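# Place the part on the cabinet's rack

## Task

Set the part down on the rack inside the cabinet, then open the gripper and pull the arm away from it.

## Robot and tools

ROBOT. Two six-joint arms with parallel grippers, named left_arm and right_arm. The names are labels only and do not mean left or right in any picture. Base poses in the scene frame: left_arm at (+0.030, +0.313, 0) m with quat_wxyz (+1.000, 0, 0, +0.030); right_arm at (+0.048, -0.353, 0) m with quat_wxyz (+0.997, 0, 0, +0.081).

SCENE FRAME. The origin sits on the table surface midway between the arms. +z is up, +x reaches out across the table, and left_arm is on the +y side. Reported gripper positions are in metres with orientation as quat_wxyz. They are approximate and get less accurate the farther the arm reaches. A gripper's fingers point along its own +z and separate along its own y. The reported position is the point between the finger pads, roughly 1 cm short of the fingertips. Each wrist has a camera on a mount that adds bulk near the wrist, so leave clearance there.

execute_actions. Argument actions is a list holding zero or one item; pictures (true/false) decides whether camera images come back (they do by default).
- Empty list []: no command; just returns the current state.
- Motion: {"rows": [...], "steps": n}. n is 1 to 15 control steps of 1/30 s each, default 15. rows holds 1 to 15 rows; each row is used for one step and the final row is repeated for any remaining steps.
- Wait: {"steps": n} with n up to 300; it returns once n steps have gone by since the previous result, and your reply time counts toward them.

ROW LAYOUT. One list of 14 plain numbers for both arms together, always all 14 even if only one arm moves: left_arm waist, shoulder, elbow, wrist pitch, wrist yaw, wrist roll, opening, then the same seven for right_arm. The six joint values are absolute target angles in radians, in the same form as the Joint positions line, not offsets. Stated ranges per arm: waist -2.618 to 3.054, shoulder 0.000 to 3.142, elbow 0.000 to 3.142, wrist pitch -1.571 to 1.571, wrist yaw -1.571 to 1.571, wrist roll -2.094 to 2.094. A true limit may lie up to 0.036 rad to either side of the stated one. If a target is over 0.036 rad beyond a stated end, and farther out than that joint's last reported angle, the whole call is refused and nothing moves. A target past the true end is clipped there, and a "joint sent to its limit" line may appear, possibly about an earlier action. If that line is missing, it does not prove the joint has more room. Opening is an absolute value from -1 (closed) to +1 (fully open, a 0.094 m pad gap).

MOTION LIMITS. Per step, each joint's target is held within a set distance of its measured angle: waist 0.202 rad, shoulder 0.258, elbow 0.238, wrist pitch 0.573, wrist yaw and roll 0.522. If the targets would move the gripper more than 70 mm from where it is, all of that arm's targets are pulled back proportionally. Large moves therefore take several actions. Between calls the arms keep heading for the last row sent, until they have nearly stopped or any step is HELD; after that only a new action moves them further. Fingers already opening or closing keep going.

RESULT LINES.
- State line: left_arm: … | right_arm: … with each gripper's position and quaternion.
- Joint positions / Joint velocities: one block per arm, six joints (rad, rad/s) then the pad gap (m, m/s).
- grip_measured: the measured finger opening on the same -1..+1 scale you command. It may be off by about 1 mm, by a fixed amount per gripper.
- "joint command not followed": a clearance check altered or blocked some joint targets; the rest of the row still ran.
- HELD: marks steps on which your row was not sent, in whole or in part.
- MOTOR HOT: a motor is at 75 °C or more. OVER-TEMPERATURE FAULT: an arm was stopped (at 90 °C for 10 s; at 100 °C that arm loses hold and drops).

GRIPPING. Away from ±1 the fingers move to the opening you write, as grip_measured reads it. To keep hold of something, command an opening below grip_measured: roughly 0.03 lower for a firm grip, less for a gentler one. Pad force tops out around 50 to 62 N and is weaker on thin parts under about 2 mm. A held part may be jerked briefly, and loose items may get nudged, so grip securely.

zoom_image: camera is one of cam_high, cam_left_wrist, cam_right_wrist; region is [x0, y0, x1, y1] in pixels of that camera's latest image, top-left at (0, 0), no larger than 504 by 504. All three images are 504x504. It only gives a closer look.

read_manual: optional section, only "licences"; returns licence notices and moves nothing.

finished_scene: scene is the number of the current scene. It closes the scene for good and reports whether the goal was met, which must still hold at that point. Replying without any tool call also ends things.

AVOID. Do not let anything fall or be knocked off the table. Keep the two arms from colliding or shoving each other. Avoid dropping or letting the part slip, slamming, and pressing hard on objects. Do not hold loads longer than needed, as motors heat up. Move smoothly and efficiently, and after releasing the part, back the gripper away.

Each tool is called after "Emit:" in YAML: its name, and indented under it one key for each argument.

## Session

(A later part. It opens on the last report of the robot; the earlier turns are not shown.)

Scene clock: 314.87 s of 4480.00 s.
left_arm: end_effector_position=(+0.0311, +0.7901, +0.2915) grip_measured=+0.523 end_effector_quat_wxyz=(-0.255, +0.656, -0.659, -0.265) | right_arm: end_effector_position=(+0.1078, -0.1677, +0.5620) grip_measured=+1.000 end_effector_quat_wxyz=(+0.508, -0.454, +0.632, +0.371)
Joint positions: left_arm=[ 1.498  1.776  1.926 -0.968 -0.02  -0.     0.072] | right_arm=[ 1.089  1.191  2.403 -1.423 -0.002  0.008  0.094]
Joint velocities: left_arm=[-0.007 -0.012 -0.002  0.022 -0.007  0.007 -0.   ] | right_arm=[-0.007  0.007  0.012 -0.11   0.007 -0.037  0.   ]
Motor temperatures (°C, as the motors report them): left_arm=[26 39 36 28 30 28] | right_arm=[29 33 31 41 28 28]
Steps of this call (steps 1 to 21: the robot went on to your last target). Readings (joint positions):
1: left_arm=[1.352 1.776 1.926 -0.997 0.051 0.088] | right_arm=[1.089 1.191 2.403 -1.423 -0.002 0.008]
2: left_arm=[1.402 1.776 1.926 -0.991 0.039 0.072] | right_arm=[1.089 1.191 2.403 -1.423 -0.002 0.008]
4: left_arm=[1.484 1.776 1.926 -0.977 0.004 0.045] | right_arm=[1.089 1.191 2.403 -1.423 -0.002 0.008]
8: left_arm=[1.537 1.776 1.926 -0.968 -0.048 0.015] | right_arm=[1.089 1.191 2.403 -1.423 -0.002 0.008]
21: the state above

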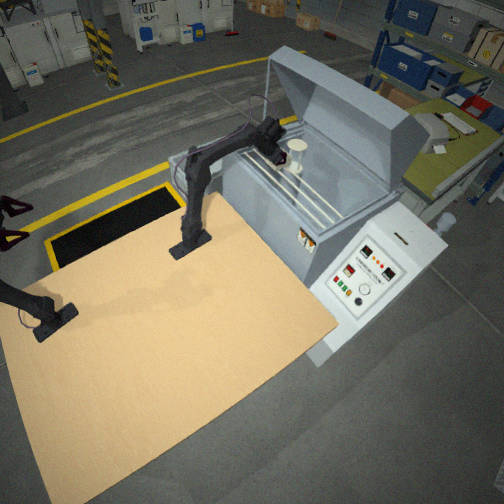

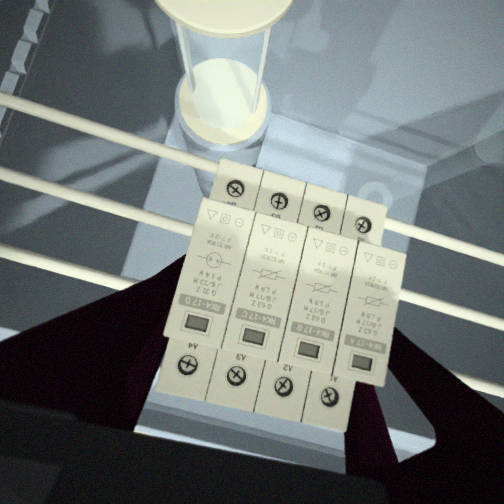

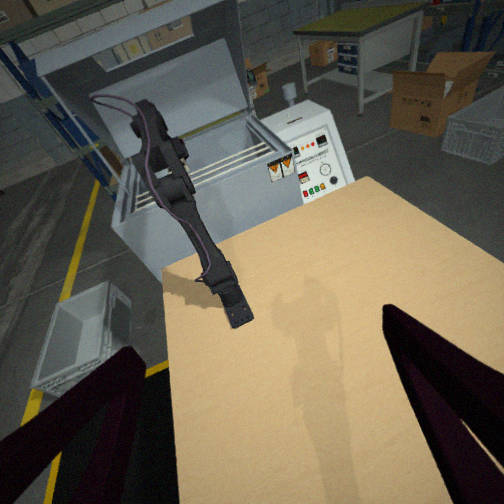

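Emit:
zoom_image:
  camera: "cam_left_wrist"
  region: [130, 0, 330, 200]

Region (130, 0, 330, 200) of cam_left_wrist's 504x504 image, scaled by 2.520, with more detail than that image has.

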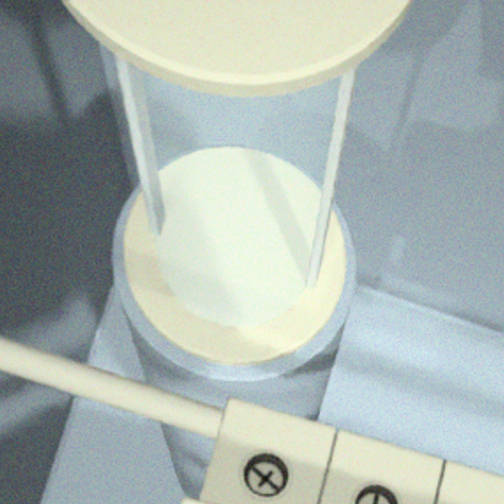

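Emit:
execute_actions:
  actions:
    - {"rows": [[1.495,1.742,1.940,-0.895,-0.015,-0.01,0.48,1.1,1.2,2.4,-1.45,0,0,1],[1.495,1.738,1.920,-0.882,-0.010,-0.01,0.48,1.1,1.2,2.4,-1.45,0,0,1],[1.495,1.731,1.905,-0.860,-0.005,-0.01,0.48,1.1,1.2,2.4,-1.45,0,0,1],[1.495,1.721,1.888,-0.833,0.000,-0.01,0.48,1.1,1.2,2.4,-1.45,0,0,1],[1.495,1.710,1.866,-0.801,0.005,-0.01,0.48,1.1,1.2,2.4,-1.45,0,0,1],[1.495,1.698,1.840,-0.769,0.010,-0.01,0.48,1.1,1.2,2.4,-1.45,0,0,1],[1.495,1.685,1.810,-0.737,0.015,-0.01,0.48,1.1,1.2,2.4,-1.45,0,0,1],[1.495,1.674,1.778,-0.710,0.015,-0.01,0.48,1.1,1.2,2.4,-1.45,0,0,1],[1.495,1.664,1.745,-0.688,0.015,-0.01,0.48,1.1,1.2,2.4,-1.45,0,0,1],[1.495,1.656,1.714,-0.675,0.015,-0.01,0.48,1.1,1.2,2.4,-1.45,0,0,1],[1.495,1.652,1.686,-0.670,0.015,-0.01,0.48,1.1,1.2,2.4,-1.45,0,0,1],[1.495,1.650,1.663,-0.670,0.015,-0.01,0.48,1.1,1.2,2.4,-1.45,0,0,1],[1.495,1.650,1.645,-0.670,0.015,-0.01,0.48,1.1,1.2,2.4,-1.45,0,0,1],[1.495,1.650,1.634,-0.670,0.015,-0.01,0.48,1.1,1.2,2.4,-1.45,0,0,1],[1.495,1.650,1.630,-0.670,0.015,-0.01,0.48,1.1,1.2,2.4,-1.45,0,0,1]], "steps": 15}
  pictures: false

Emit:
execute_actions:
  actions:
    - {"steps": 12}

Scene clock: 370.50 s of 4480.00 s.
left_arm: end_effector_position=(+0.0357, +0.7818, +0.2530) grip_measured=+0.523 end_effector_quat_wxyz=(-0.269, +0.651, -0.660, -0.261) | right_arm: end_effector_position=(+0.1078, -0.1677, +0.5620) grip_measured=+1.000 end_effector_quat_wxyz=(+0.508, -0.454, +0.632, +0.371)
Joint positions: left_arm=[ 1.498  1.681  1.644 -0.767  0.006 -0.002  0.072] | right_arm=[ 1.089  1.191  2.403 -1.423 -0.002  0.008  0.094]
Joint velocities: left_arm=[-0.012  0.002 -0.447  0.11  -0.095 -0.022  0.001] | right_arm=[ 0.007  0.017 -0.017  0.007 -0.051 -0.081  0.   ]
Motor temperatures (°C, as the motors report them): left_arm=[26 49 43 40 29 28] | right_arm=[29 32 31 41 28 28]
Steps of this call (steps 1 to 15: the robot went on to your last target; steps 16 to 90: nothing new was sent; then 52.13 s passed at rest; steps 91 to 105: all 15 steps of this action). Readings (joint positions):
91: left_arm=[1.498 1.776 1.926 -0.968 -0.020 -0.001] | right_arm=[1.089 1.191 2.403 -1.423 -0.002 0.008]
92: left_arm=[1.498 1.776 1.926 -0.967 -0.020 -0.001] | right_arm=[1.089 1.191 2.403 -1.423 -0.002 0.008]
94: left_arm=[1.498 1.769 1.909 -0.947 -0.016 -0.001] | right_arm=[1.089 1.191 2.403 -1.423 -0.002 0.008]
98: left_arm=[1.498 1.731 1.821 -0.867 -0.003 -0.002] | right_arm=[1.089 1.191 2.403 -1.423 -0.002 0.008]
105: the state above

Scene clock: 370.90 s of 4480.00 s.
left_arm: end_effector_position=(+0.0360, +0.7813, +0.2426) grip_measured=+0.523 end_effector_quat_wxyz=(-0.265, +0.653, -0.662, -0.256) | right_arm: end_effector_position=(+0.1078, -0.1677, +0.5620) grip_measured=+1.000 end_effector_quat_wxyz=(+0.508, -0.454, +0.632, +0.371)
Joint positions: left_arm=[ 1.498  1.681  1.61  -0.745  0.008 -0.002  0.072] | right_arm=[ 1.089  1.191  2.403 -1.423 -0.002  0.008  0.094]
Joint velocities: left_arm=[-0.007  0.007 -0.002  0.051 -0.007 -0.007 -0.001] | right_arm=[ 0.012 -0.017  0.012 -0.081  0.007 -0.066  0.   ]
Motor temperatures (°C, as the motors report them): left_arm=[26 49 43 41 29 28] | right_arm=[29 32 31 41 28 28]
Steps of this call (steps 1 to 12: the robot went on to your last target). Readings (joint positions):
1: left_arm=[1.498 1.681 1.630 -0.765 0.007 -0.002] | right_arm=[1.089 1.191 2.403 -1.423 -0.002 0.008]
2: left_arm=[1.498 1.681 1.619 -0.765 0.007 -0.002] | right_arm=[1.089 1.191 2.403 -1.423 -0.002 0.008]
4: left_arm=[1.498 1.681 1.611 -0.765 0.007 -0.002] | right_arm=[1.089 1.191 2.403 -1.423 -0.002 0.008]
8: left_arm=[1.498 1.681 1.610 -0.751 0.008 -0.002] | right_arm=[1.089 1.191 2.403 -1.423 -0.002 0.008]
12: the state above

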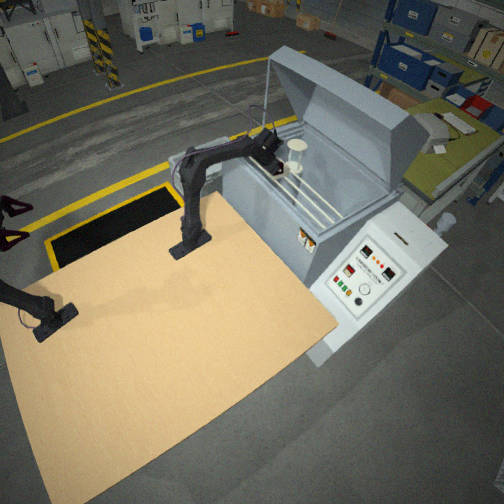

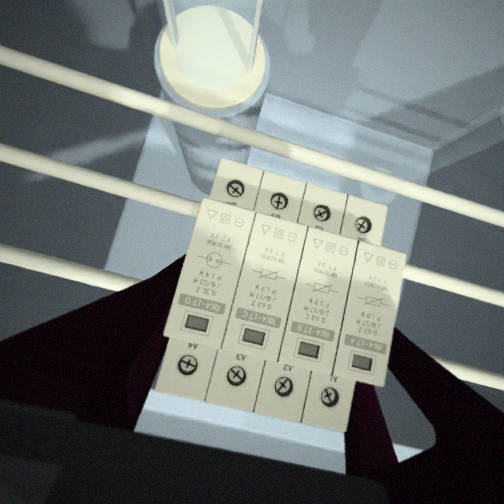

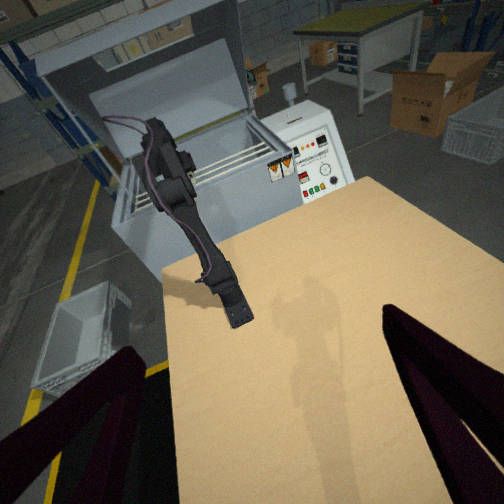

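Emit:
zoom_image:
  camera: "cam_left_wrist"
  region: [0, 40, 252, 292]

Emit:
zoom_image:
  camera: "cam_left_wrist"
  region: [252, 150, 504, 402]

Emit:
zoom_image:
  camera: "cam_high"
  region: [240, 120, 320, 200]

Region (0, 40, 252, 292) of cam_left_wrist's 504x504 image, scaled by 2.000, with more detail than that image has.

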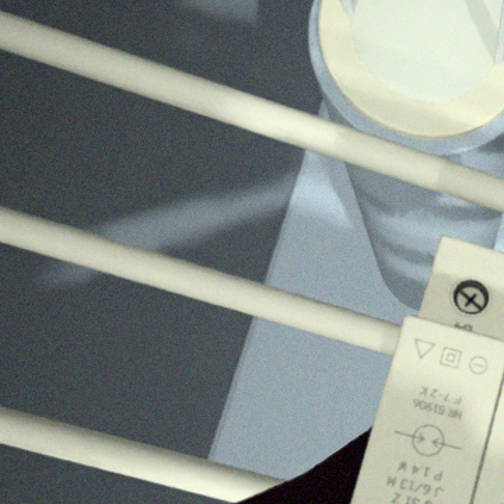

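Region (252, 150, 504, 402) of cam_left_wrist's 504x504 image, scaled by 2.000, with more detail than that image has.

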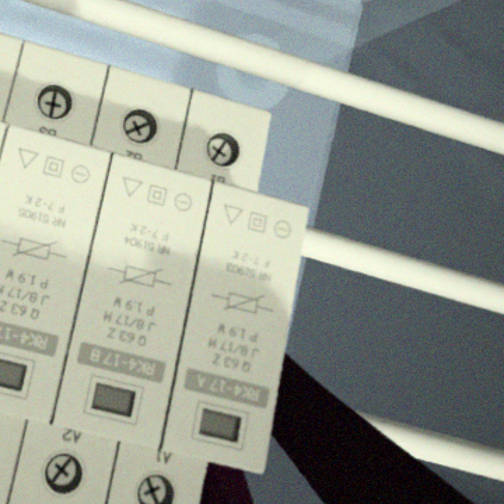

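Region (240, 120, 320, 200) of cam_high's 504x504 image, scaled by 6.300, with more detail than that image has.

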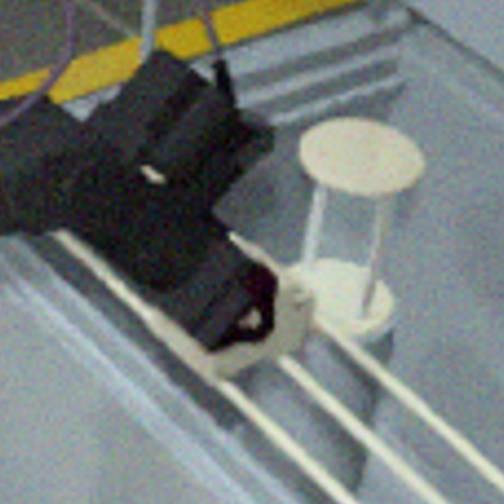

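Emit:
execute_actions:
  actions: []

Scene clock: 390.57 s of 4480.00 s.
left_arm: end_effector_position=(+0.0360, +0.7816, +0.2429) grip_measured=+0.523 end_effector_quat_wxyz=(-0.266, +0.652, -0.661, -0.257) | right_arm: end_effector_position=(+0.1078, -0.1677, +0.5620) grip_measured=+1.000 end_effector_quat_wxyz=(+0.508, -0.454, +0.632, +0.371)
Joint positions: left_arm=[ 1.498  1.681  1.61  -0.743  0.008 -0.002  0.072] | right_arm=[ 1.089  1.191  2.403 -1.423 -0.002  0.008  0.094]
Joint velocities: left_arm=[-0.012 -0.012 -0.007 -0.007 -0.022  0.081  0.001] | right_arm=[ 0.012 -0.007  0.007 -0.037 -0.007  0.007  0.   ]
Motor temperatures (°C, as the motors report them): left_arm=[26 49 43 43 29 28] | right_arm=[29 32 31 41 28 28]
Steps of this call (steps 1 to 30: the robot went on to your last target; steps 31 to 90: nothing new was sent; then 16.67 s passed at rest). Readings (joint positions):
1: left_arm=[1.498 1.681 1.610 -0.744 0.008 -0.002] | right_arm=[1.089 1.191 2.403 -1.423 -0.002 0.008]
2: left_arm=[1.498 1.681 1.610 -0.744 0.008 -0.002] | right_arm=[1.089 1.191 2.403 -1.423 -0.002 0.008]
4: left_arm=[1.498 1.681 1.610 -0.743 0.008 -0.002] | right_arm=[1.089 1.191 2.403 -1.423 -0.002 0.008]
8: left_arm=[1.498 1.681 1.610 -0.743 0.008 -0.002] | right_arm=[1.089 1.191 2.403 -1.423 -0.002 0.008]
90: the state above
All arms were judged still, so your last target was given up. Only a new action makes them travel on or press farther. Fingers that are still opening or closing keep moving.

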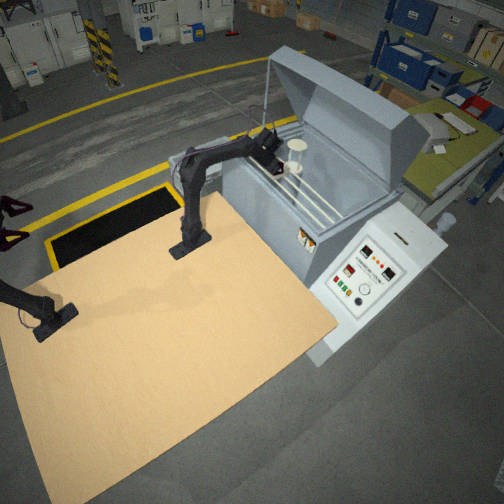

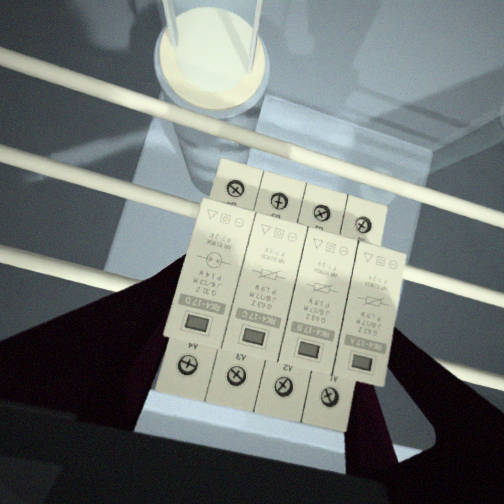

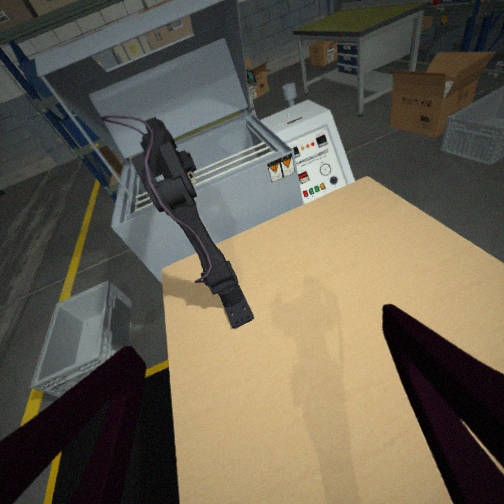

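Emit:
execute_actions:
  actions:
    - {"rows": [[1.495,1.650,1.630,-0.666,0.015,-0.01,0.48,1.1,1.2,2.4,-1.45,0,0,1],[1.495,1.650,1.630,-0.662,0.015,-0.01,0.48,1.1,1.2,2.4,-1.45,0,0,1],[1.495,1.650,1.630,-0.657,0.015,-0.01,0.48,1.1,1.2,2.4,-1.45,0,0,1],[1.495,1.650,1.630,-0.652,0.015,-0.01,0.48,1.1,1.2,2.4,-1.45,0,0,1],[1.495,1.650,1.630,-0.647,0.015,-0.01,0.48,1.1,1.2,2.4,-1.45,0,0,1],[1.495,1.650,1.630,-0.642,0.015,-0.01,0.48,1.1,1.2,2.4,-1.45,0,0,1],[1.495,1.650,1.630,-0.637,0.015,-0.01,0.48,1.1,1.2,2.4,-1.45,0,0,1],[1.495,1.650,1.630,-0.633,0.015,-0.01,0.48,1.1,1.2,2.4,-1.45,0,0,1],[1.495,1.650,1.630,-0.630,0.015,-0.01,0.48,1.1,1.2,2.4,-1.45,0,0,1]], "steps": 15}

Scene clock: 394.83 s of 4480.00 s.
left_arm: end_effector_position=(+0.0361, +0.7880, +0.2491) grip_measured=+0.523 end_effector_quat_wxyz=(-0.278, +0.648, -0.657, -0.269) | right_arm: end_effector_position=(+0.1078, -0.1677, +0.5620) grip_measured=+1.000 end_effector_quat_wxyz=(+0.508, -0.454, +0.632, +0.371)
Joint positions: left_arm=[ 1.498  1.681  1.61  -0.707  0.008 -0.002  0.072] | right_arm=[ 1.089  1.191  2.403 -1.423 -0.002  0.008  0.094]
Joint velocities: left_arm=[-0.002 -0.012  0.012  0.037 -0.037 -0.037  0.   ] | right_arm=[ 0.002 -0.012 -0.022 -0.066 -0.037  0.051  0.   ]
Motor temperatures (°C, as the motors report them): left_arm=[26 50 43 43 29 28] | right_arm=[29 32 31 41 28 28]
Steps of this call (steps 1 to 90: nothing new was sent; then 0.77 s passed at rest; steps 91 to 105: all 15 steps of this action). Readings (joint positions):
91: left_arm=[1.498 1.681 1.610 -0.742 0.008 -0.002] | right_arm=[1.089 1.191 2.403 -1.423 -0.002 0.008]
92: left_arm=[1.498 1.681 1.610 -0.742 0.008 -0.002] | right_arm=[1.089 1.191 2.403 -1.423 -0.002 0.008]
94: left_arm=[1.498 1.681 1.610 -0.738 0.008 -0.002] | right_arm=[1.089 1.191 2.403 -1.423 -0.002 0.008]
98: left_arm=[1.498 1.681 1.610 -0.724 0.008 -0.002] | right_arm=[1.089 1.191 2.403 -1.423 -0.002 0.008]
105: the state above

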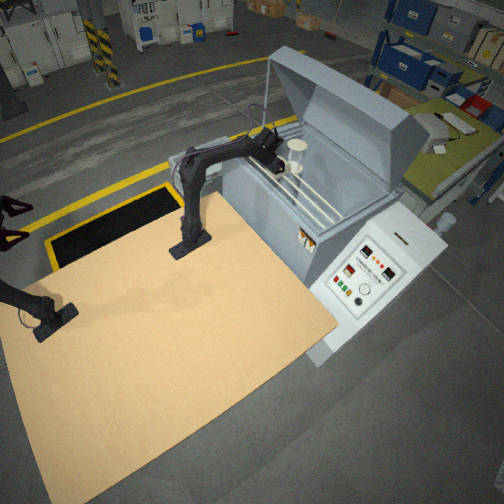

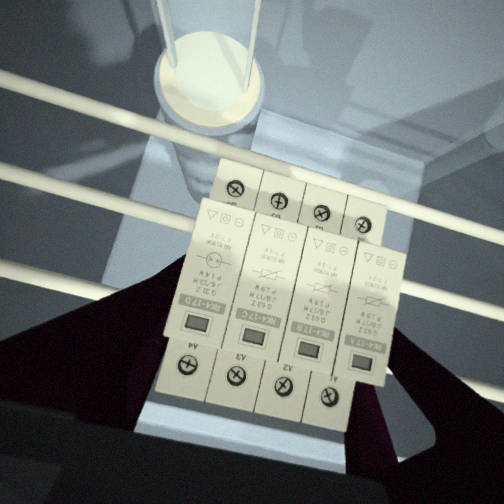

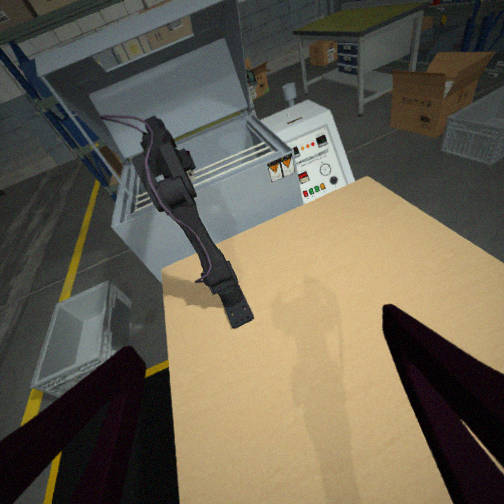

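Emit:
execute_actions:
  actions:
    - {"rows": [[1.495,1.650,1.627,-0.628,0.015,-0.01,0.48,1.1,1.2,2.4,-1.45,0,0,1],[1.495,1.650,1.624,-0.625,0.015,-0.01,0.48,1.1,1.2,2.4,-1.45,0,0,1],[1.495,1.650,1.621,-0.622,0.015,-0.01,0.48,1.1,1.2,2.4,-1.45,0,0,1],[1.495,1.650,1.618,-0.619,0.015,-0.01,0.48,1.1,1.2,2.4,-1.45,0,0,1],[1.495,1.650,1.615,-0.616,0.015,-0.01,0.48,1.1,1.2,2.4,-1.45,0,0,1],[1.495,1.650,1.612,-0.613,0.015,-0.01,0.48,1.1,1.2,2.4,-1.45,0,0,1],[1.495,1.650,1.609,-0.610,0.015,-0.01,0.48,1.1,1.2,2.4,-1.45,0,0,1],[1.495,1.650,1.606,-0.607,0.015,-0.01,0.48,1.1,1.2,2.4,-1.45,0,0,1],[1.495,1.650,1.603,-0.604,0.015,-0.01,0.48,1.1,1.2,2.4,-1.45,0,0,1],[1.495,1.650,1.600,-0.601,0.015,-0.01,0.48,1.1,1.2,2.4,-1.45,0,0,1],[1.495,1.650,1.597,-0.598,0.015,-0.01,0.48,1.1,1.2,2.4,-1.45,0,0,1],[1.495,1.650,1.594,-0.595,0.015,-0.01,0.48,1.1,1.2,2.4,-1.45,0,0,1],[1.495,1.650,1.592,-0.593,0.015,-0.01,0.48,1.1,1.2,2.4,-1.45,0,0,1],[1.495,1.650,1.590,-0.591,0.015,-0.01,0.48,1.1,1.2,2.4,-1.45,0,0,1],[1.495,1.650,1.590,-0.590,0.015,-0.01,0.48,1.1,1.2,2.4,-1.45,0,0,1]], "steps": 15}
  pictures: false

Emit:
execute_actions:
  actions:
    - {"steps": 8}

Scene clock: 405.90 s of 4480.00 s.
left_arm: end_effector_position=(+0.0362, +0.7907, +0.2448) grip_measured=+0.523 end_effector_quat_wxyz=(-0.281, +0.646, -0.655, -0.272) | right_arm: end_effector_position=(+0.1078, -0.1677, +0.5620) grip_measured=+1.000 end_effector_quat_wxyz=(+0.508, -0.454, +0.632, +0.371)
Joint positions: left_arm=[ 1.498  1.681  1.586 -0.672  0.008 -0.002  0.072] | right_arm=[ 1.089  1.191  2.403 -1.423 -0.002  0.008  0.094]
Joint velocities: left_arm=[-0.012  0.002 -0.09  -0.022 -0.051  0.007 -0.001] | right_arm=[-0.007 -0.002  0.007  0.037  0.022  0.066  0.   ]
Motor temperatures (°C, as the motors report them): left_arm=[26 50 43 44 29 28] | right_arm=[29 32 31 41 28 28]
Steps of this call (steps 1 to 15: the robot went on to your last target; steps 16 to 90: nothing new was sent; then 7.57 s passed at rest; steps 91 to 105: all 15 steps of this action). Readings (joint positions):
91: left_arm=[1.498 1.681 1.610 -0.705 0.008 -0.002] | right_arm=[1.089 1.191 2.403 -1.423 -0.002 0.008]
92: left_arm=[1.498 1.681 1.610 -0.704 0.008 -0.002] | right_arm=[1.089 1.191 2.403 -1.423 -0.002 0.008]
94: left_arm=[1.498 1.681 1.610 -0.702 0.008 -0.002] | right_arm=[1.089 1.191 2.403 -1.423 -0.002 0.008]
98: left_arm=[1.498 1.681 1.610 -0.693 0.008 -0.002] | right_arm=[1.089 1.191 2.403 -1.423 -0.002 0.008]
105: the state above

Scene clock: 406.17 s of 4480.00 s.
left_arm: end_effector_position=(+0.0362, +0.7908, +0.2435) grip_measured=+0.523 end_effector_quat_wxyz=(-0.281, +0.646, -0.655, -0.272) | right_arm: end_effector_position=(+0.1078, -0.1677, +0.5620) grip_measured=+1.000 end_effector_quat_wxyz=(+0.508, -0.454, +0.632, +0.371)
Joint positions: left_arm=[ 1.498  1.681  1.581 -0.668  0.008 -0.002  0.072] | right_arm=[ 1.089  1.191  2.403 -1.423 -0.002  0.008  0.094]
Joint velocities: left_arm=[-0.007 -0.002  0.002  0.022 -0.007 -0.022  0.   ] | right_arm=[-0.012  0.007 -0.012 -0.022  0.066 -0.066  0.   ]
Motor temperatures (°C, as the motors report them): left_arm=[26 50 43 44 29 28] | right_arm=[29 32 31 41 28 28]
Steps of this call (steps 1 to 8: the robot went on to your last target). Readings (joint positions):
1: left_arm=[1.498 1.681 1.584 -0.672 0.008 -0.002] | right_arm=[1.089 1.191 2.403 -1.423 -0.002 0.008]
2: left_arm=[1.498 1.681 1.582 -0.672 0.008 -0.002] | right_arm=[1.089 1.191 2.403 -1.423 -0.002 0.008]
4: left_arm=[1.498 1.681 1.581 -0.672 0.008 -0.002] | right_arm=[1.089 1.191 2.403 -1.423 -0.002 0.008]
8: the state above

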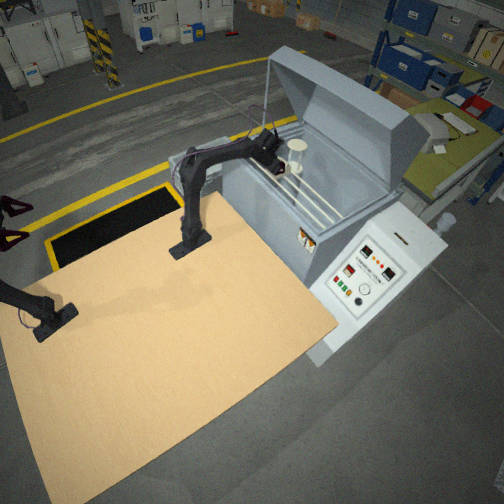

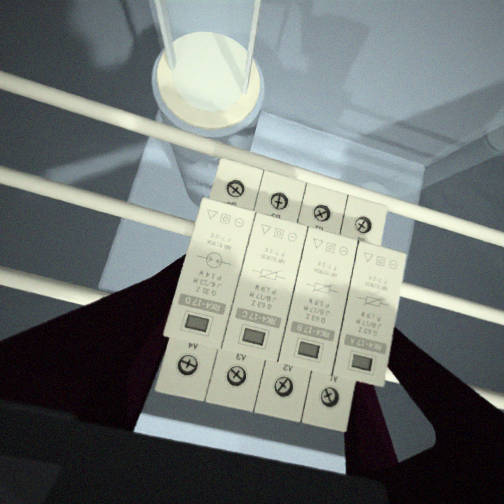

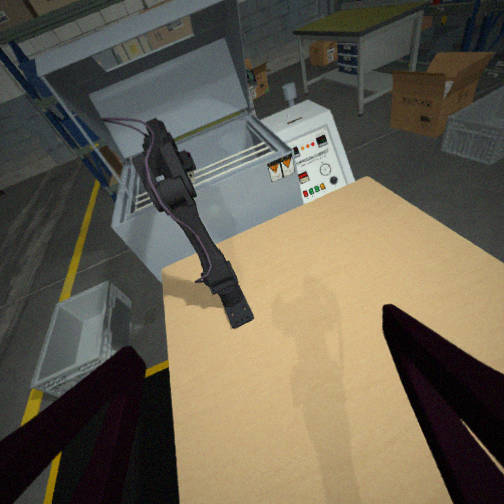

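Emit:
execute_actions:
  actions:
    - {"rows": [[1.495,1.650,1.586,-0.589,0.015,-0.01,0.48,1.1,1.2,2.4,-1.45,0,0,1],[1.495,1.650,1.582,-0.588,0.015,-0.01,0.48,1.1,1.2,2.4,-1.45,0,0,1],[1.495,1.650,1.579,-0.587,0.015,-0.01,0.48,1.1,1.2,2.4,-1.45,0,0,1],[1.495,1.650,1.577,-0.586,0.015,-0.01,0.48,1.1,1.2,2.4,-1.45,0,0,1],[1.495,1.650,1.575,-0.585,0.015,-0.01,0.48,1.1,1.2,2.4,-1.45,0,0,1],[1.495,1.650,1.574,-0.584,0.015,-0.01,0.48,1.1,1.2,2.4,-1.45,0,0,1],[1.495,1.650,1.573,-0.583,0.015,-0.01,0.48,1.1,1.2,2.4,-1.45,0,0,1],[1.495,1.650,1.572,-0.582,0.015,-0.01,0.48,1.1,1.2,2.4,-1.45,0,0,1],[1.495,1.650,1.571,-0.581,0.015,-0.01,0.48,1.1,1.2,2.4,-1.45,0,0,1],[1.495,1.650,1.570,-0.580,0.015,-0.01,0.48,1.1,1.2,2.4,-1.45,0,0,1],[1.495,1.650,1.569,-0.579,0.015,-0.01,0.48,1.1,1.2,2.4,-1.45,0,0,1],[1.495,1.650,1.568,-0.578,0.015,-0.01,0.48,1.1,1.2,2.4,-1.45,0,0,1],[1.495,1.650,1.567,-0.578,0.015,-0.01,0.48,1.1,1.2,2.4,-1.45,0,0,1],[1.495,1.650,1.566,-0.578,0.015,-0.01,0.48,1.1,1.2,2.4,-1.45,0,0,1],[1.495,1.650,1.565,-0.578,0.015,-0.01,0.48,1.1,1.2,2.4,-1.45,0,0,1]], "steps": 15}
  pictures: false

Emit:
execute_actions:
  actions:
    - {"steps": 8}

Scene clock: 415.77 s of 4480.00 s.
left_arm: end_effector_position=(+0.0362, +0.7899, +0.2366) grip_measured=+0.523 end_effector_quat_wxyz=(-0.278, +0.648, -0.657, -0.269) | right_arm: end_effector_position=(+0.1078, -0.1677, +0.5620) grip_measured=+1.000 end_effector_quat_wxyz=(+0.508, -0.454, +0.632, +0.371)
Joint positions: left_arm=[ 1.498  1.681  1.56  -0.656  0.008 -0.002  0.072] | right_arm=[ 1.089  1.191  2.403 -1.423 -0.002  0.008  0.094]
Joint velocities: left_arm=[ 0.007 -0.007 -0.046  0.007 -0.066  0.022 -0.   ] | right_arm=[-0.002 -0.007  0.007 -0.037  0.022 -0.051  0.   ]
Motor temperatures (°C, as the motors report them): left_arm=[26 51 43 46 29 28] | right_arm=[29 32 31 41 28 28]
Steps of this call (steps 1 to 15: the robot went on to your last target; steps 16 to 90: nothing new was sent; then 6.10 s passed at rest; steps 91 to 105: all 15 steps of this action). Readings (joint positions):
91: left_arm=[1.498 1.681 1.581 -0.666 0.008 -0.002] | right_arm=[1.089 1.191 2.403 -1.423 -0.002 0.008]
92: left_arm=[1.498 1.681 1.581 -0.665 0.008 -0.002] | right_arm=[1.089 1.191 2.403 -1.423 -0.002 0.008]
94: left_arm=[1.498 1.681 1.581 -0.664 0.008 -0.002] | right_arm=[1.089 1.191 2.403 -1.423 -0.002 0.008]
98: left_arm=[1.498 1.681 1.572 -0.657 0.008 -0.002] | right_arm=[1.089 1.191 2.403 -1.423 -0.002 0.008]
105: the state above

Scene clock: 416.03 s of 4480.00 s.
left_arm: end_effector_position=(+0.0362, +0.7902, +0.2368) grip_measured=+0.523 end_effector_quat_wxyz=(-0.278, +0.647, -0.656, -0.269) | right_arm: end_effector_position=(+0.1078, -0.1677, +0.5620) grip_measured=+1.000 end_effector_quat_wxyz=(+0.508, -0.454, +0.632, +0.371)
Joint positions: left_arm=[ 1.498  1.681  1.559 -0.653  0.008 -0.002  0.072] | right_arm=[ 1.089  1.191  2.403 -1.423 -0.002  0.008  0.094]
Joint velocities: left_arm=[ 0.002  0.002  0.007  0.037 -0.007 -0.051 -0.001] | right_arm=[ 0.012  0.012 -0.002  0.022  0.007 -0.051  0.   ]
Motor temperatures (°C, as the motors report them): left_arm=[26 51 43 46 29 28] | right_arm=[29 32 31 41 28 28]
Steps of this call (steps 1 to 8: the robot went on to your last target). Readings (joint positions):
1: left_arm=[1.498 1.681 1.560 -0.656 0.008 -0.002] | right_arm=[1.089 1.191 2.403 -1.423 -0.002 0.008]
2: left_arm=[1.498 1.681 1.559 -0.655 0.008 -0.002] | right_arm=[1.089 1.191 2.403 -1.423 -0.002 0.008]
4: left_arm=[1.498 1.681 1.559 -0.655 0.008 -0.002] | right_arm=[1.089 1.191 2.403 -1.423 -0.002 0.008]
8: the state above

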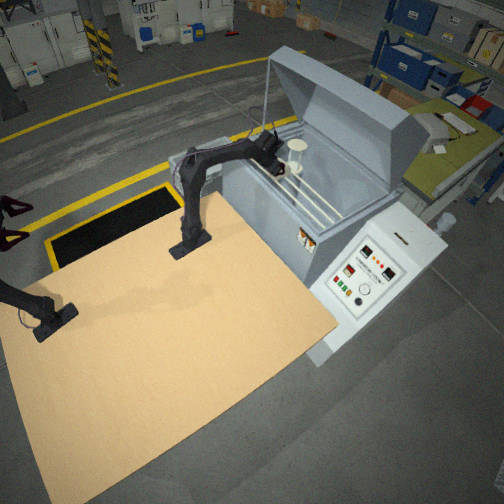

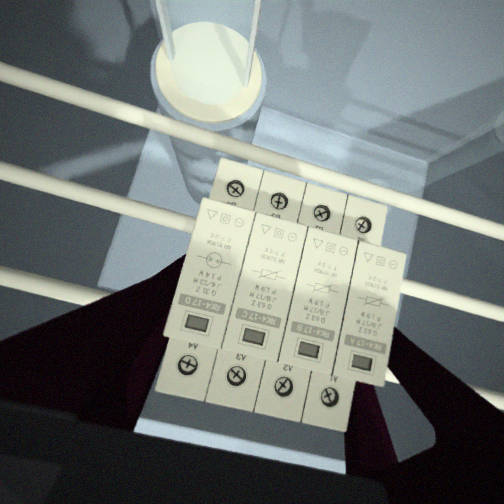

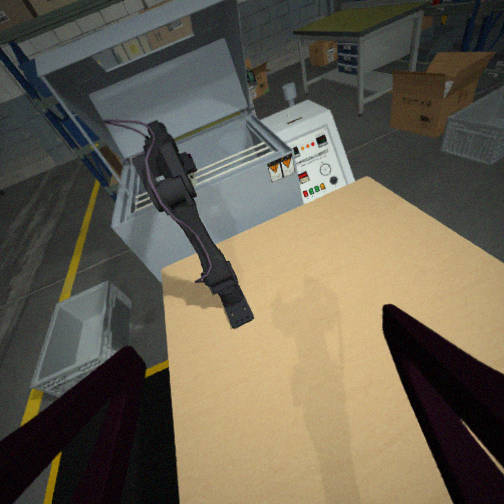

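Emit:
execute_actions:
  actions:
    - {"rows": [[1.495,1.650,1.561,-0.577,0.015,-0.01,0.48,1.1,1.2,2.4,-1.45,0,0,1],[1.495,1.650,1.557,-0.575,0.015,-0.01,0.48,1.1,1.2,2.4,-1.45,0,0,1],[1.495,1.650,1.555,-0.573,0.015,-0.01,0.48,1.1,1.2,2.4,-1.45,0,0,1],[1.495,1.650,1.553,-0.571,0.015,-0.01,0.48,1.1,1.2,2.4,-1.45,0,0,1],[1.495,1.650,1.551,-0.569,0.015,-0.01,0.48,1.1,1.2,2.4,-1.45,0,0,1],[1.495,1.650,1.550,-0.567,0.015,-0.01,0.48,1.1,1.2,2.4,-1.45,0,0,1],[1.495,1.650,1.549,-0.565,0.015,-0.01,0.48,1.1,1.2,2.4,-1.45,0,0,1],[1.495,1.650,1.548,-0.563,0.015,-0.01,0.48,1.1,1.2,2.4,-1.45,0,0,1],[1.495,1.650,1.547,-0.561,0.015,-0.01,0.48,1.1,1.2,2.4,-1.45,0,0,1],[1.495,1.650,1.546,-0.560,0.015,-0.01,0.48,1.1,1.2,2.4,-1.45,0,0,1],[1.495,1.650,1.545,-0.560,0.015,-0.01,0.48,1.1,1.2,2.4,-1.45,0,0,1],[1.495,1.650,1.544,-0.560,0.015,-0.01,0.48,1.1,1.2,2.4,-1.45,0,0,1],[1.495,1.650,1.543,-0.560,0.015,-0.01,0.48,1.1,1.2,2.4,-1.45,0,0,1],[1.495,1.650,1.542,-0.560,0.015,-0.01,0.48,1.1,1.2,2.4,-1.45,0,0,1],[1.495,1.650,1.541,-0.560,0.015,-0.01,0.48,1.1,1.2,2.4,-1.45,0,0,1]], "steps": 15}
  pictures: false

Emit:
execute_actions:
  actions:
    - {"steps": 8}

Scene clock: 422.77 s of 4480.00 s.
left_arm: end_effector_position=(+0.0362, +0.7904, +0.2316) grip_measured=+0.523 end_effector_quat_wxyz=(-0.278, +0.648, -0.657, -0.269) | right_arm: end_effector_position=(+0.1078, -0.1677, +0.5620) grip_measured=+1.000 end_effector_quat_wxyz=(+0.508, -0.454, +0.632, +0.371)
Joint positions: left_arm=[ 1.498  1.681  1.54  -0.636  0.008 -0.002  0.072] | right_arm=[ 1.089  1.191  2.403 -1.423 -0.002  0.008  0.094]
Joint velocities: left_arm=[-0.007 -0.002 -0.002 -0.022  0.007 -0.022 -0.001] | right_arm=[ 0.002 -0.007 -0.002  0.051 -0.066 -0.037  0.   ]
Motor temperatures (°C, as the motors report them): left_arm=[26 51 43 46 29 28] | right_arm=[29 32 31 41 28 28]
Steps of this call (steps 1 to 15: the robot went on to your last target; steps 16 to 90: nothing new was sent; then 3.23 s passed at rest; steps 91 to 105: all 15 steps of this action). Readings (joint positions):
91: left_arm=[1.498 1.681 1.559 -0.653 0.008 -0.002] | right_arm=[1.089 1.191 2.403 -1.423 -0.002 0.008]
92: left_arm=[1.498 1.681 1.559 -0.653 0.008 -0.002] | right_arm=[1.089 1.191 2.403 -1.423 -0.002 0.008]
94: left_arm=[1.498 1.681 1.557 -0.650 0.008 -0.002] | right_arm=[1.089 1.191 2.403 -1.423 -0.002 0.008]
98: left_arm=[1.498 1.681 1.546 -0.642 0.008 -0.002] | right_arm=[1.089 1.191 2.403 -1.423 -0.002 0.008]
105: the state above

Scene clock: 423.03 s of 4480.00 s.
left_arm: end_effector_position=(+0.0362, +0.7906, +0.2317) grip_measured=+0.523 end_effector_quat_wxyz=(-0.278, +0.647, -0.657, -0.269) | right_arm: end_effector_position=(+0.1078, -0.1677, +0.5620) grip_measured=+1.000 end_effector_quat_wxyz=(+0.508, -0.454, +0.632, +0.371)
Joint positions: left_arm=[ 1.498  1.681  1.54  -0.635  0.008 -0.002  0.072] | right_arm=[ 1.089  1.191  2.403 -1.423 -0.002  0.008  0.094]
Joint velocities: left_arm=[ 0.002 -0.002  0.007 -0.022 -0.095  0.051 -0.001] | right_arm=[ 0.007 -0.007 -0.012 -0.081  0.037 -0.007  0.   ]
Motor temperatures (°C, as the motors report them): left_arm=[26 51 43 46 29 28] | right_arm=[29 32 31 41 28 28]
Steps of this call (steps 1 to 8: the robot went on to your last target). Readings (joint positions):
1: left_arm=[1.498 1.681 1.540 -0.635 0.008 -0.002] | right_arm=[1.089 1.191 2.403 -1.423 -0.002 0.008]
2: left_arm=[1.498 1.681 1.540 -0.635 0.008 -0.002] | right_arm=[1.089 1.191 2.403 -1.423 -0.002 0.008]
4: left_arm=[1.498 1.681 1.540 -0.635 0.008 -0.002] | right_arm=[1.089 1.191 2.403 -1.423 -0.002 0.008]
8: the state above

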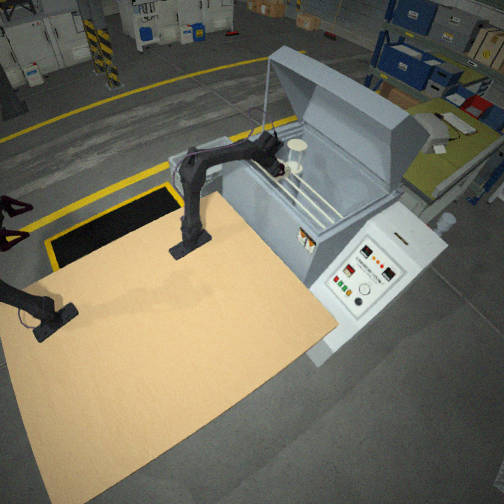

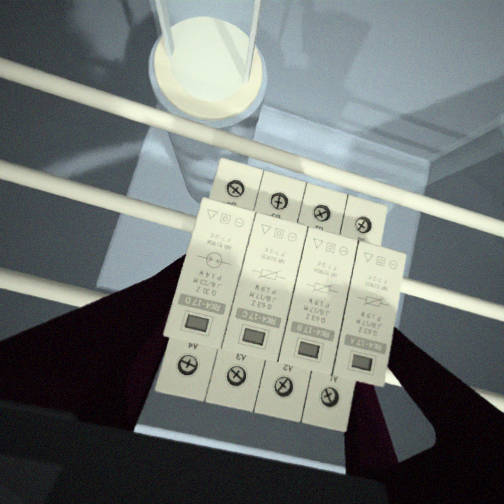

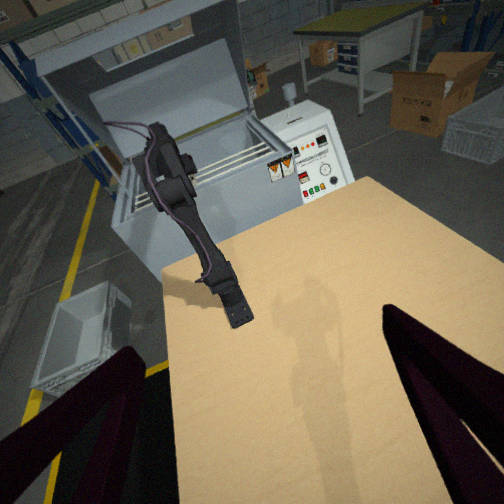

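Emit:
execute_actions:
  actions:
    - {"rows": [[1.495,1.650,1.538,-0.560,0.015,-0.01,0.48,1.1,1.2,2.4,-1.45,0,0,1],[1.495,1.650,1.535,-0.560,0.015,-0.01,0.48,1.1,1.2,2.4,-1.45,0,0,1],[1.495,1.650,1.533,-0.560,0.015,-0.01,0.48,1.1,1.2,2.4,-1.45,0,0,1],[1.495,1.650,1.531,-0.560,0.015,-0.01,0.48,1.1,1.2,2.4,-1.45,0,0,1],[1.495,1.650,1.529,-0.560,0.015,-0.01,0.48,1.1,1.2,2.4,-1.45,0,0,1],[1.495,1.650,1.527,-0.560,0.015,-0.01,0.48,1.1,1.2,2.4,-1.45,0,0,1],[1.495,1.650,1.525,-0.560,0.015,-0.01,0.48,1.1,1.2,2.4,-1.45,0,0,1],[1.495,1.650,1.524,-0.560,0.015,-0.01,0.48,1.1,1.2,2.4,-1.45,0,0,1],[1.495,1.650,1.523,-0.560,0.015,-0.01,0.48,1.1,1.2,2.4,-1.45,0,0,1],[1.495,1.650,1.522,-0.560,0.015,-0.01,0.48,1.1,1.2,2.4,-1.45,0,0,1]], "steps": 15}
  pictures: false

Scene clock: 429.83 s of 4480.00 s.
left_arm: end_effector_position=(+0.0363, +0.7925, +0.2300) grip_measured=+0.523 end_effector_quat_wxyz=(-0.281, +0.646, -0.655, -0.272) | right_arm: end_effector_position=(+0.1078, -0.1677, +0.5620) grip_measured=+1.000 end_effector_quat_wxyz=(+0.508, -0.454, +0.632, +0.371)
Joint positions: left_arm=[ 1.498  1.681  1.527 -0.613  0.009 -0.002  0.072] | right_arm=[ 1.089  1.191  2.403 -1.423 -0.002  0.008  0.094]
Joint velocities: left_arm=[-0.002  0.007 -0.002  0.051 -0.037 -0.022  0.   ] | right_arm=[-0.007 -0.007 -0.017  0.051 -0.066  0.007  0.   ]
Motor temperatures (°C, as the motors report them): left_arm=[26 51 42 47 29 28] | right_arm=[29 32 31 41 28 28]
Steps of this call (steps 1 to 15: the robot went on to your last target; steps 16 to 90: nothing new was sent; then 3.30 s passed at rest; steps 91 to 105: all 15 steps of this action). Readings (joint positions):
91: left_arm=[1.498 1.681 1.540 -0.635 0.008 -0.002] | right_arm=[1.089 1.191 2.403 -1.423 -0.002 0.008]
92: left_arm=[1.498 1.681 1.540 -0.635 0.008 -0.002] | right_arm=[1.089 1.191 2.403 -1.423 -0.002 0.008]
94: left_arm=[1.498 1.681 1.536 -0.631 0.008 -0.002] | right_arm=[1.089 1.191 2.403 -1.423 -0.002 0.008]
98: left_arm=[1.498 1.681 1.530 -0.620 0.009 -0.002] | right_arm=[1.089 1.191 2.403 -1.423 -0.002 0.008]
105: the state above

Emit:
execute_actions:
  actions:
    - {"rows": [[1.495,1.653,1.523,-0.567,0.015,-0.01,0.48,1.1,1.2,2.4,-1.45,0,0,1],[1.495,1.656,1.524,-0.574,0.015,-0.01,0.48,1.1,1.2,2.4,-1.45,0,0,1],[1.495,1.659,1.525,-0.581,0.015,-0.01,0.48,1.1,1.2,2.4,-1.45,0,0,1],[1.495,1.662,1.526,-0.588,0.015,-0.01,0.48,1.1,1.2,2.4,-1.45,0,0,1],[1.495,1.665,1.527,-0.595,0.015,-0.01,0.48,1.1,1.2,2.4,-1.45,0,0,1],[1.495,1.668,1.528,-0.602,0.015,-0.01,0.49,1.1,1.2,2.4,-1.45,0,0,1],[1.495,1.668,1.528,-0.605,0.015,-0.01,0.50,1.1,1.2,2.4,-1.45,0,0,1],[1.495,1.668,1.528,-0.605,0.015,-0.01,0.51,1.1,1.2,2.4,-1.45,0,0,1],[1.495,1.668,1.528,-0.605,0.015,-0.01,0.52,1.1,1.2,2.4,-1.45,0,0,1],[1.495,1.668,1.528,-0.605,0.015,-0.01,0.54,1.1,1.2,2.4,-1.45,0,0,1],[1.495,1.668,1.528,-0.605,0.015,-0.01,0.58,1.1,1.2,2.4,-1.45,0,0,1],[1.495,1.668,1.528,-0.605,0.015,-0.01,0.66,1.1,1.2,2.4,-1.45,0,0,1],[1.495,1.668,1.528,-0.605,0.015,-0.01,0.78,1.1,1.2,2.4,-1.45,0,0,1],[1.495,1.668,1.528,-0.605,0.015,-0.01,0.90,1.1,1.2,2.4,-1.45,0,0,1],[1.495,1.668,1.528,-0.605,0.015,-0.01,1.0,1.1,1.2,2.4,-1.45,0,0,1]], "steps": 15}
  pictures: false

Emit:
execute_actions:
  actions:
    - {"steps": 8}

Scene clock: 439.87 s of 4480.00 s.
left_arm: end_effector_position=(+0.0363, +0.7930, +0.2304) grip_measured=+0.959 end_effector_quat_wxyz=(-0.282, +0.646, -0.655, -0.273) | right_arm: end_effector_position=(+0.1078, -0.1677, +0.5620) grip_measured=+1.000 end_effector_quat_wxyz=(+0.508, -0.454, +0.632, +0.371)
Joint positions: left_arm=[ 1.498  1.681  1.526 -0.609  0.009 -0.002  0.092] | right_arm=[ 1.089  1.191  2.403 -1.423 -0.002  0.008  0.094]
Joint velocities: left_arm=[-0.022 -0.007  0.007 -0.066 -0.051 -0.066  0.106] | right_arm=[ 0.017  0.007 -0.012  0.022 -0.007  0.037  0.   ]
Motor temperatures (°C, as the motors report them): left_arm=[26 52 42 46 29 28] | right_arm=[29 32 31 42 28 28]
Steps of this call (steps 1 to 15: the robot went on to your last target; steps 16 to 90: nothing new was sent; then 6.53 s passed at rest; steps 91 to 105: all 15 steps of this action). Readings (joint positions):
91: left_arm=[1.498 1.681 1.526 -0.612 0.009 -0.002] | right_arm=[1.089 1.191 2.403 -1.423 -0.002 0.008]
92: left_arm=[1.498 1.681 1.526 -0.612 0.009 -0.002] | right_arm=[1.089 1.191 2.403 -1.423 -0.002 0.008]
94: left_arm=[1.498 1.681 1.526 -0.613 0.009 -0.002] | right_arm=[1.089 1.191 2.403 -1.423 -0.002 0.008]
98: left_arm=[1.498 1.681 1.526 -0.613 0.009 -0.002] | right_arm=[1.089 1.191 2.403 -1.423 -0.002 0.008]
105: the state above

Scene clock: 440.13 s of 4480.00 s.
left_arm: end_effector_position=(+0.0364, +0.7933, +0.2308) grip_measured=+1.000 end_effector_quat_wxyz=(-0.283, +0.646, -0.655, -0.273) | right_arm: end_effector_position=(+0.1078, -0.1677, +0.5620) grip_measured=+1.000 end_effector_quat_wxyz=(+0.508, -0.454, +0.632, +0.371)
Joint positions: left_arm=[ 1.498  1.681  1.526 -0.607  0.009 -0.002  0.094] | right_arm=[ 1.089  1.191  2.403 -1.423 -0.002  0.008  0.094]
Joint velocities: left_arm=[-0.012  0.017 -0.022 -0.022  0.051 -0.037  0.   ] | right_arm=[-0.012 -0.007 -0.002 -0.037 -0.007 -0.022  0.   ]
Motor temperatures (°C, as the motors report them): left_arm=[26 52 42 46 29 28] | right_arm=[29 32 31 42 28 28]
Steps of this call (steps 1 to 8: the robot went on to your last target). Readings (joint positions):
1: left_arm=[1.498 1.681 1.526 -0.609 0.009 -0.002] | right_arm=[1.089 1.191 2.403 -1.423 -0.002 0.008]
2: left_arm=[1.498 1.681 1.526 -0.608 0.009 -0.002] | right_arm=[1.089 1.191 2.403 -1.423 -0.002 0.008]
4: left_arm=[1.498 1.681 1.526 -0.608 0.009 -0.002] | right_arm=[1.089 1.191 2.403 -1.423 -0.002 0.008]
8: the state above

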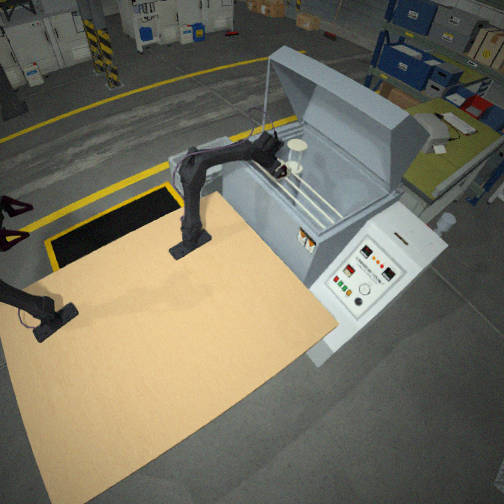

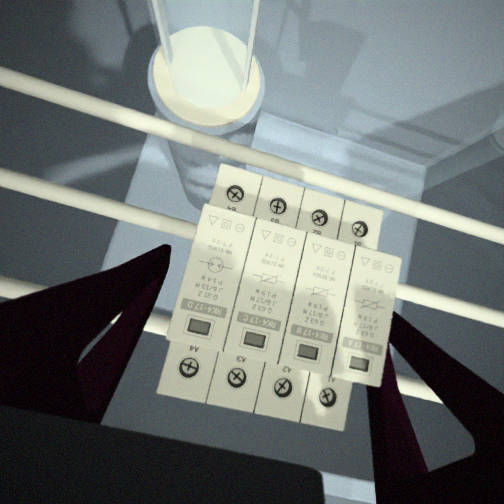

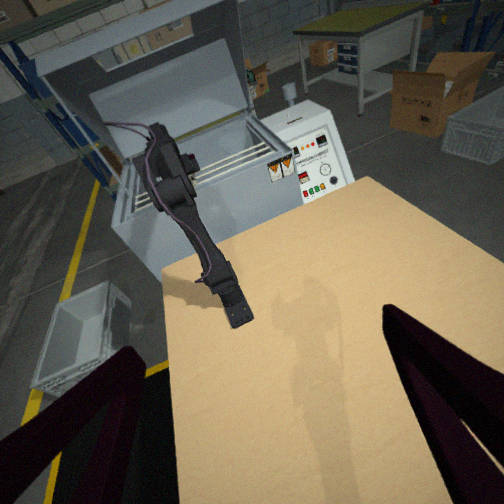

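Emit:
execute_actions:
  actions:
    - {"rows": [[1.495,1.662,1.530,-0.605,0.015,-0.01,1,1.1,1.2,2.4,-1.45,0,0,1],[1.495,1.654,1.530,-0.611,0.015,-0.01,1,1.1,1.2,2.4,-1.45,0,0,1],[1.495,1.643,1.530,-0.619,0.015,-0.01,1,1.1,1.2,2.4,-1.45,0,0,1],[1.495,1.626,1.530,-0.630,0.015,-0.01,1,1.1,1.2,2.4,-1.45,0,0,1],[1.495,1.606,1.530,-0.647,0.015,-0.01,1,1.1,1.2,2.4,-1.45,0,0,1],[1.495,1.580,1.530,-0.667,0.015,-0.01,1,1.1,1.2,2.4,-1.45,0,0,1],[1.495,1.551,1.530,-0.693,0.015,-0.01,1,1.1,1.2,2.4,-1.45,0,0,1],[1.495,1.517,1.530,-0.722,0.015,-0.01,1,1.1,1.2,2.4,-1.45,0,0,1],[1.495,1.480,1.530,-0.756,0.015,-0.01,1,1.1,1.2,2.4,-1.45,0,0,1],[1.495,1.440,1.530,-0.793,0.015,-0.01,1,1.1,1.2,2.4,-1.45,0,0,1],[1.495,1.398,1.530,-0.833,0.015,-0.01,1,1.1,1.2,2.4,-1.45,0,0,1],[1.495,1.354,1.530,-0.875,0.015,-0.01,1,1.1,1.2,2.4,-1.45,0,0,1],[1.495,1.309,1.530,-0.919,0.015,-0.01,1,1.1,1.2,2.4,-1.45,0,0,1],[1.495,1.264,1.530,-0.964,0.015,-0.01,1,1.1,1.2,2.4,-1.45,0,0,1],[1.495,1.220,1.530,-1.009,0.015,-0.01,1,1.1,1.2,2.4,-1.45,0,0,1]], "steps": 15}
  pictures: false

Emit:
execute_actions:
  actions:
    - {"rows": [[1.495,1.178,1.530,-1.053,0.015,-0.01,1,1.1,1.2,2.4,-1.45,0,0,1],[1.495,1.138,1.530,-1.095,0.015,-0.01,1,1.1,1.2,2.4,-1.45,0,0,1],[1.495,1.101,1.530,-1.135,0.015,-0.01,1,1.1,1.2,2.4,-1.45,0,0,1],[1.495,1.067,1.530,-1.172,0.015,-0.01,1,1.1,1.2,2.4,-1.45,0,0,1],[1.495,1.038,1.530,-1.206,0.015,-0.01,1,1.1,1.2,2.4,-1.45,0,0,1],[1.495,1.012,1.530,-1.235,0.015,-0.01,1,1.1,1.2,2.4,-1.45,0,0,1],[1.495,0.992,1.530,-1.261,0.015,-0.01,1,1.1,1.2,2.4,-1.45,0,0,1],[1.495,0.975,1.530,-1.281,0.015,-0.01,1,1.1,1.2,2.4,-1.45,0,0,1],[1.495,0.964,1.530,-1.298,0.015,-0.01,1,1.1,1.2,2.4,-1.45,0,0,1],[1.495,0.956,1.530,-1.309,0.015,-0.01,1,1.1,1.2,2.4,-1.45,0,0,1],[1.495,0.952,1.530,-1.317,0.015,-0.01,1,1.1,1.2,2.4,-1.45,0,0,1],[1.495,0.950,1.530,-1.321,0.015,-0.01,1,1.1,1.2,2.4,-1.45,0,0,1],[1.495,0.950,1.530,-1.323,0.015,-0.01,1,1.1,1.2,2.4,-1.45,0,0,1]], "steps": 15}

Scene clock: 474.10 s of 4480.00 s.
left_arm: end_effector_position=(+0.0352, +0.6950, +0.3413) grip_measured=+1.000 end_effector_quat_wxyz=(-0.331, +0.623, -0.632, -0.320) | right_arm: end_effector_position=(+0.1078, -0.1677, +0.5620) grip_measured=+1.000 end_effector_quat_wxyz=(+0.508, -0.454, +0.632, +0.371)
Joint positions: left_arm=[ 1.498  1.311  1.526 -0.83   0.009 -0.002  0.094] | right_arm=[ 1.089  1.191  2.403 -1.423 -0.002  0.008  0.094]
Joint velocities: left_arm=[ 0.007 -1.424 -0.012 -1.092 -0.022  0.037  0.   ] | right_arm=[ 0.002 -0.012 -0.017  0.007 -0.022 -0.037  0.   ]
Motor temperatures (°C, as the motors report them): left_arm=[26 50 43 43 29 28] | right_arm=[29 32 31 42 28 28]
Steps of this call (steps 1 to 15: the robot went on to your last target; steps 16 to 90: nothing new was sent; then 30.47 s passed at rest; steps 91 to 105: all 15 steps of this action). Readings (joint positions):
91: left_arm=[1.498 1.681 1.526 -0.607 0.009 -0.002] | right_arm=[1.089 1.191 2.403 -1.423 -0.002 0.008]
92: left_arm=[1.498 1.680 1.526 -0.607 0.009 -0.002] | right_arm=[1.089 1.191 2.403 -1.423 -0.002 0.008]
94: left_arm=[1.498 1.673 1.526 -0.609 0.009 -0.002] | right_arm=[1.089 1.191 2.403 -1.423 -0.002 0.008]
98: left_arm=[1.498 1.607 1.526 -0.648 0.009 -0.002] | right_arm=[1.089 1.191 2.403 -1.423 -0.002 0.008]
105: the state above

Scene clock: 474.60 s of 4480.00 s.
left_arm: end_effector_position=(+0.0334, +0.5448, +0.3574) grip_measured=+1.000 end_effector_quat_wxyz=(-0.304, +0.636, -0.645, -0.294) | right_arm: end_effector_position=(+0.1078, -0.1677, +0.5620) grip_measured=+1.000 end_effector_quat_wxyz=(+0.508, -0.454, +0.632, +0.371)
Joint positions: left_arm=[ 1.498  0.955  1.526 -1.269  0.009 -0.002  0.094] | right_arm=[ 1.089  1.191  2.403 -1.423 -0.002  0.008  0.094]
Joint velocities: left_arm=[ 0.002 -0.002 -0.007 -0.242 -0.022 -0.007  0.   ] | right_arm=[ 0.017 -0.012  0.002 -0.051  0.022 -0.081  0.   ]
Motor temperatures (°C, as the motors report them): left_arm=[26 50 43 43 29 28] | right_arm=[29 32 31 42 28 28]
Steps of this call (steps 1 to 15: all 15 steps of this action). Readings (joint positions):
1: left_arm=[1.498 1.262 1.526 -0.865 0.009 -0.002] | right_arm=[1.089 1.191 2.403 -1.423 -0.002 0.008]
2: left_arm=[1.498 1.214 1.526 -0.901 0.009 -0.002] | right_arm=[1.089 1.191 2.403 -1.423 -0.002 0.008]
4: left_arm=[1.498 1.127 1.526 -0.977 0.009 -0.002] | right_arm=[1.089 1.191 2.403 -1.423 -0.002 0.008]
8: left_arm=[1.498 1.002 1.526 -1.123 0.009 -0.002] | right_arm=[1.089 1.191 2.403 -1.423 -0.002 0.008]
15: the state above

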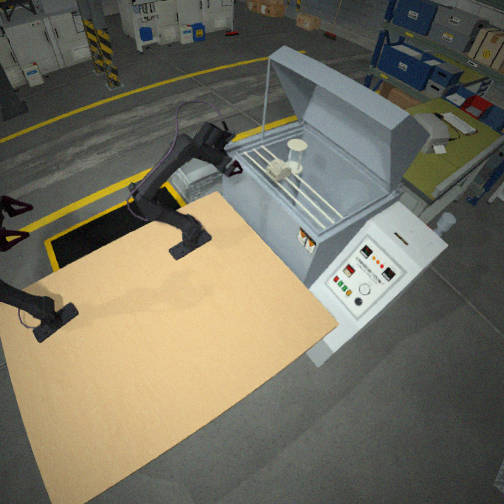

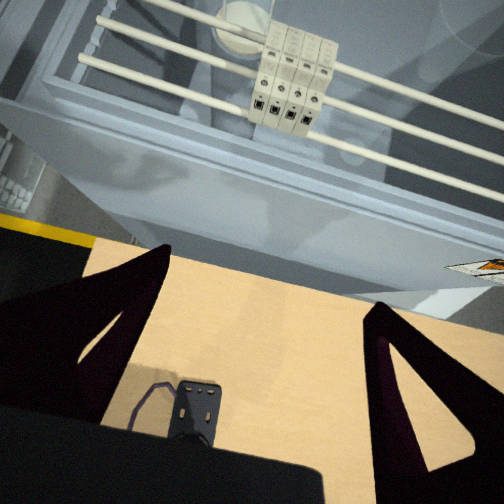

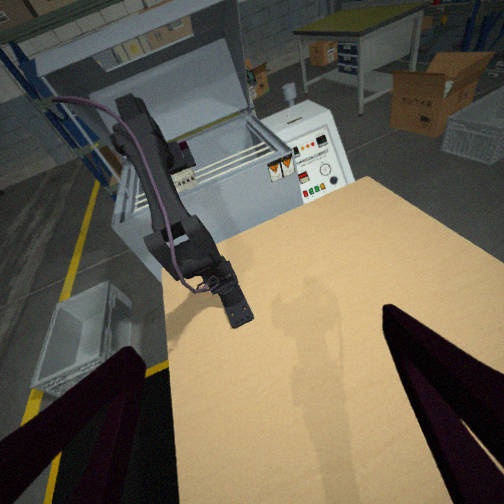

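The part is resting on the rack rods and the arm is clear.

Emit:
finished_scene:
  scene: 1

The scene is finished: the task was done.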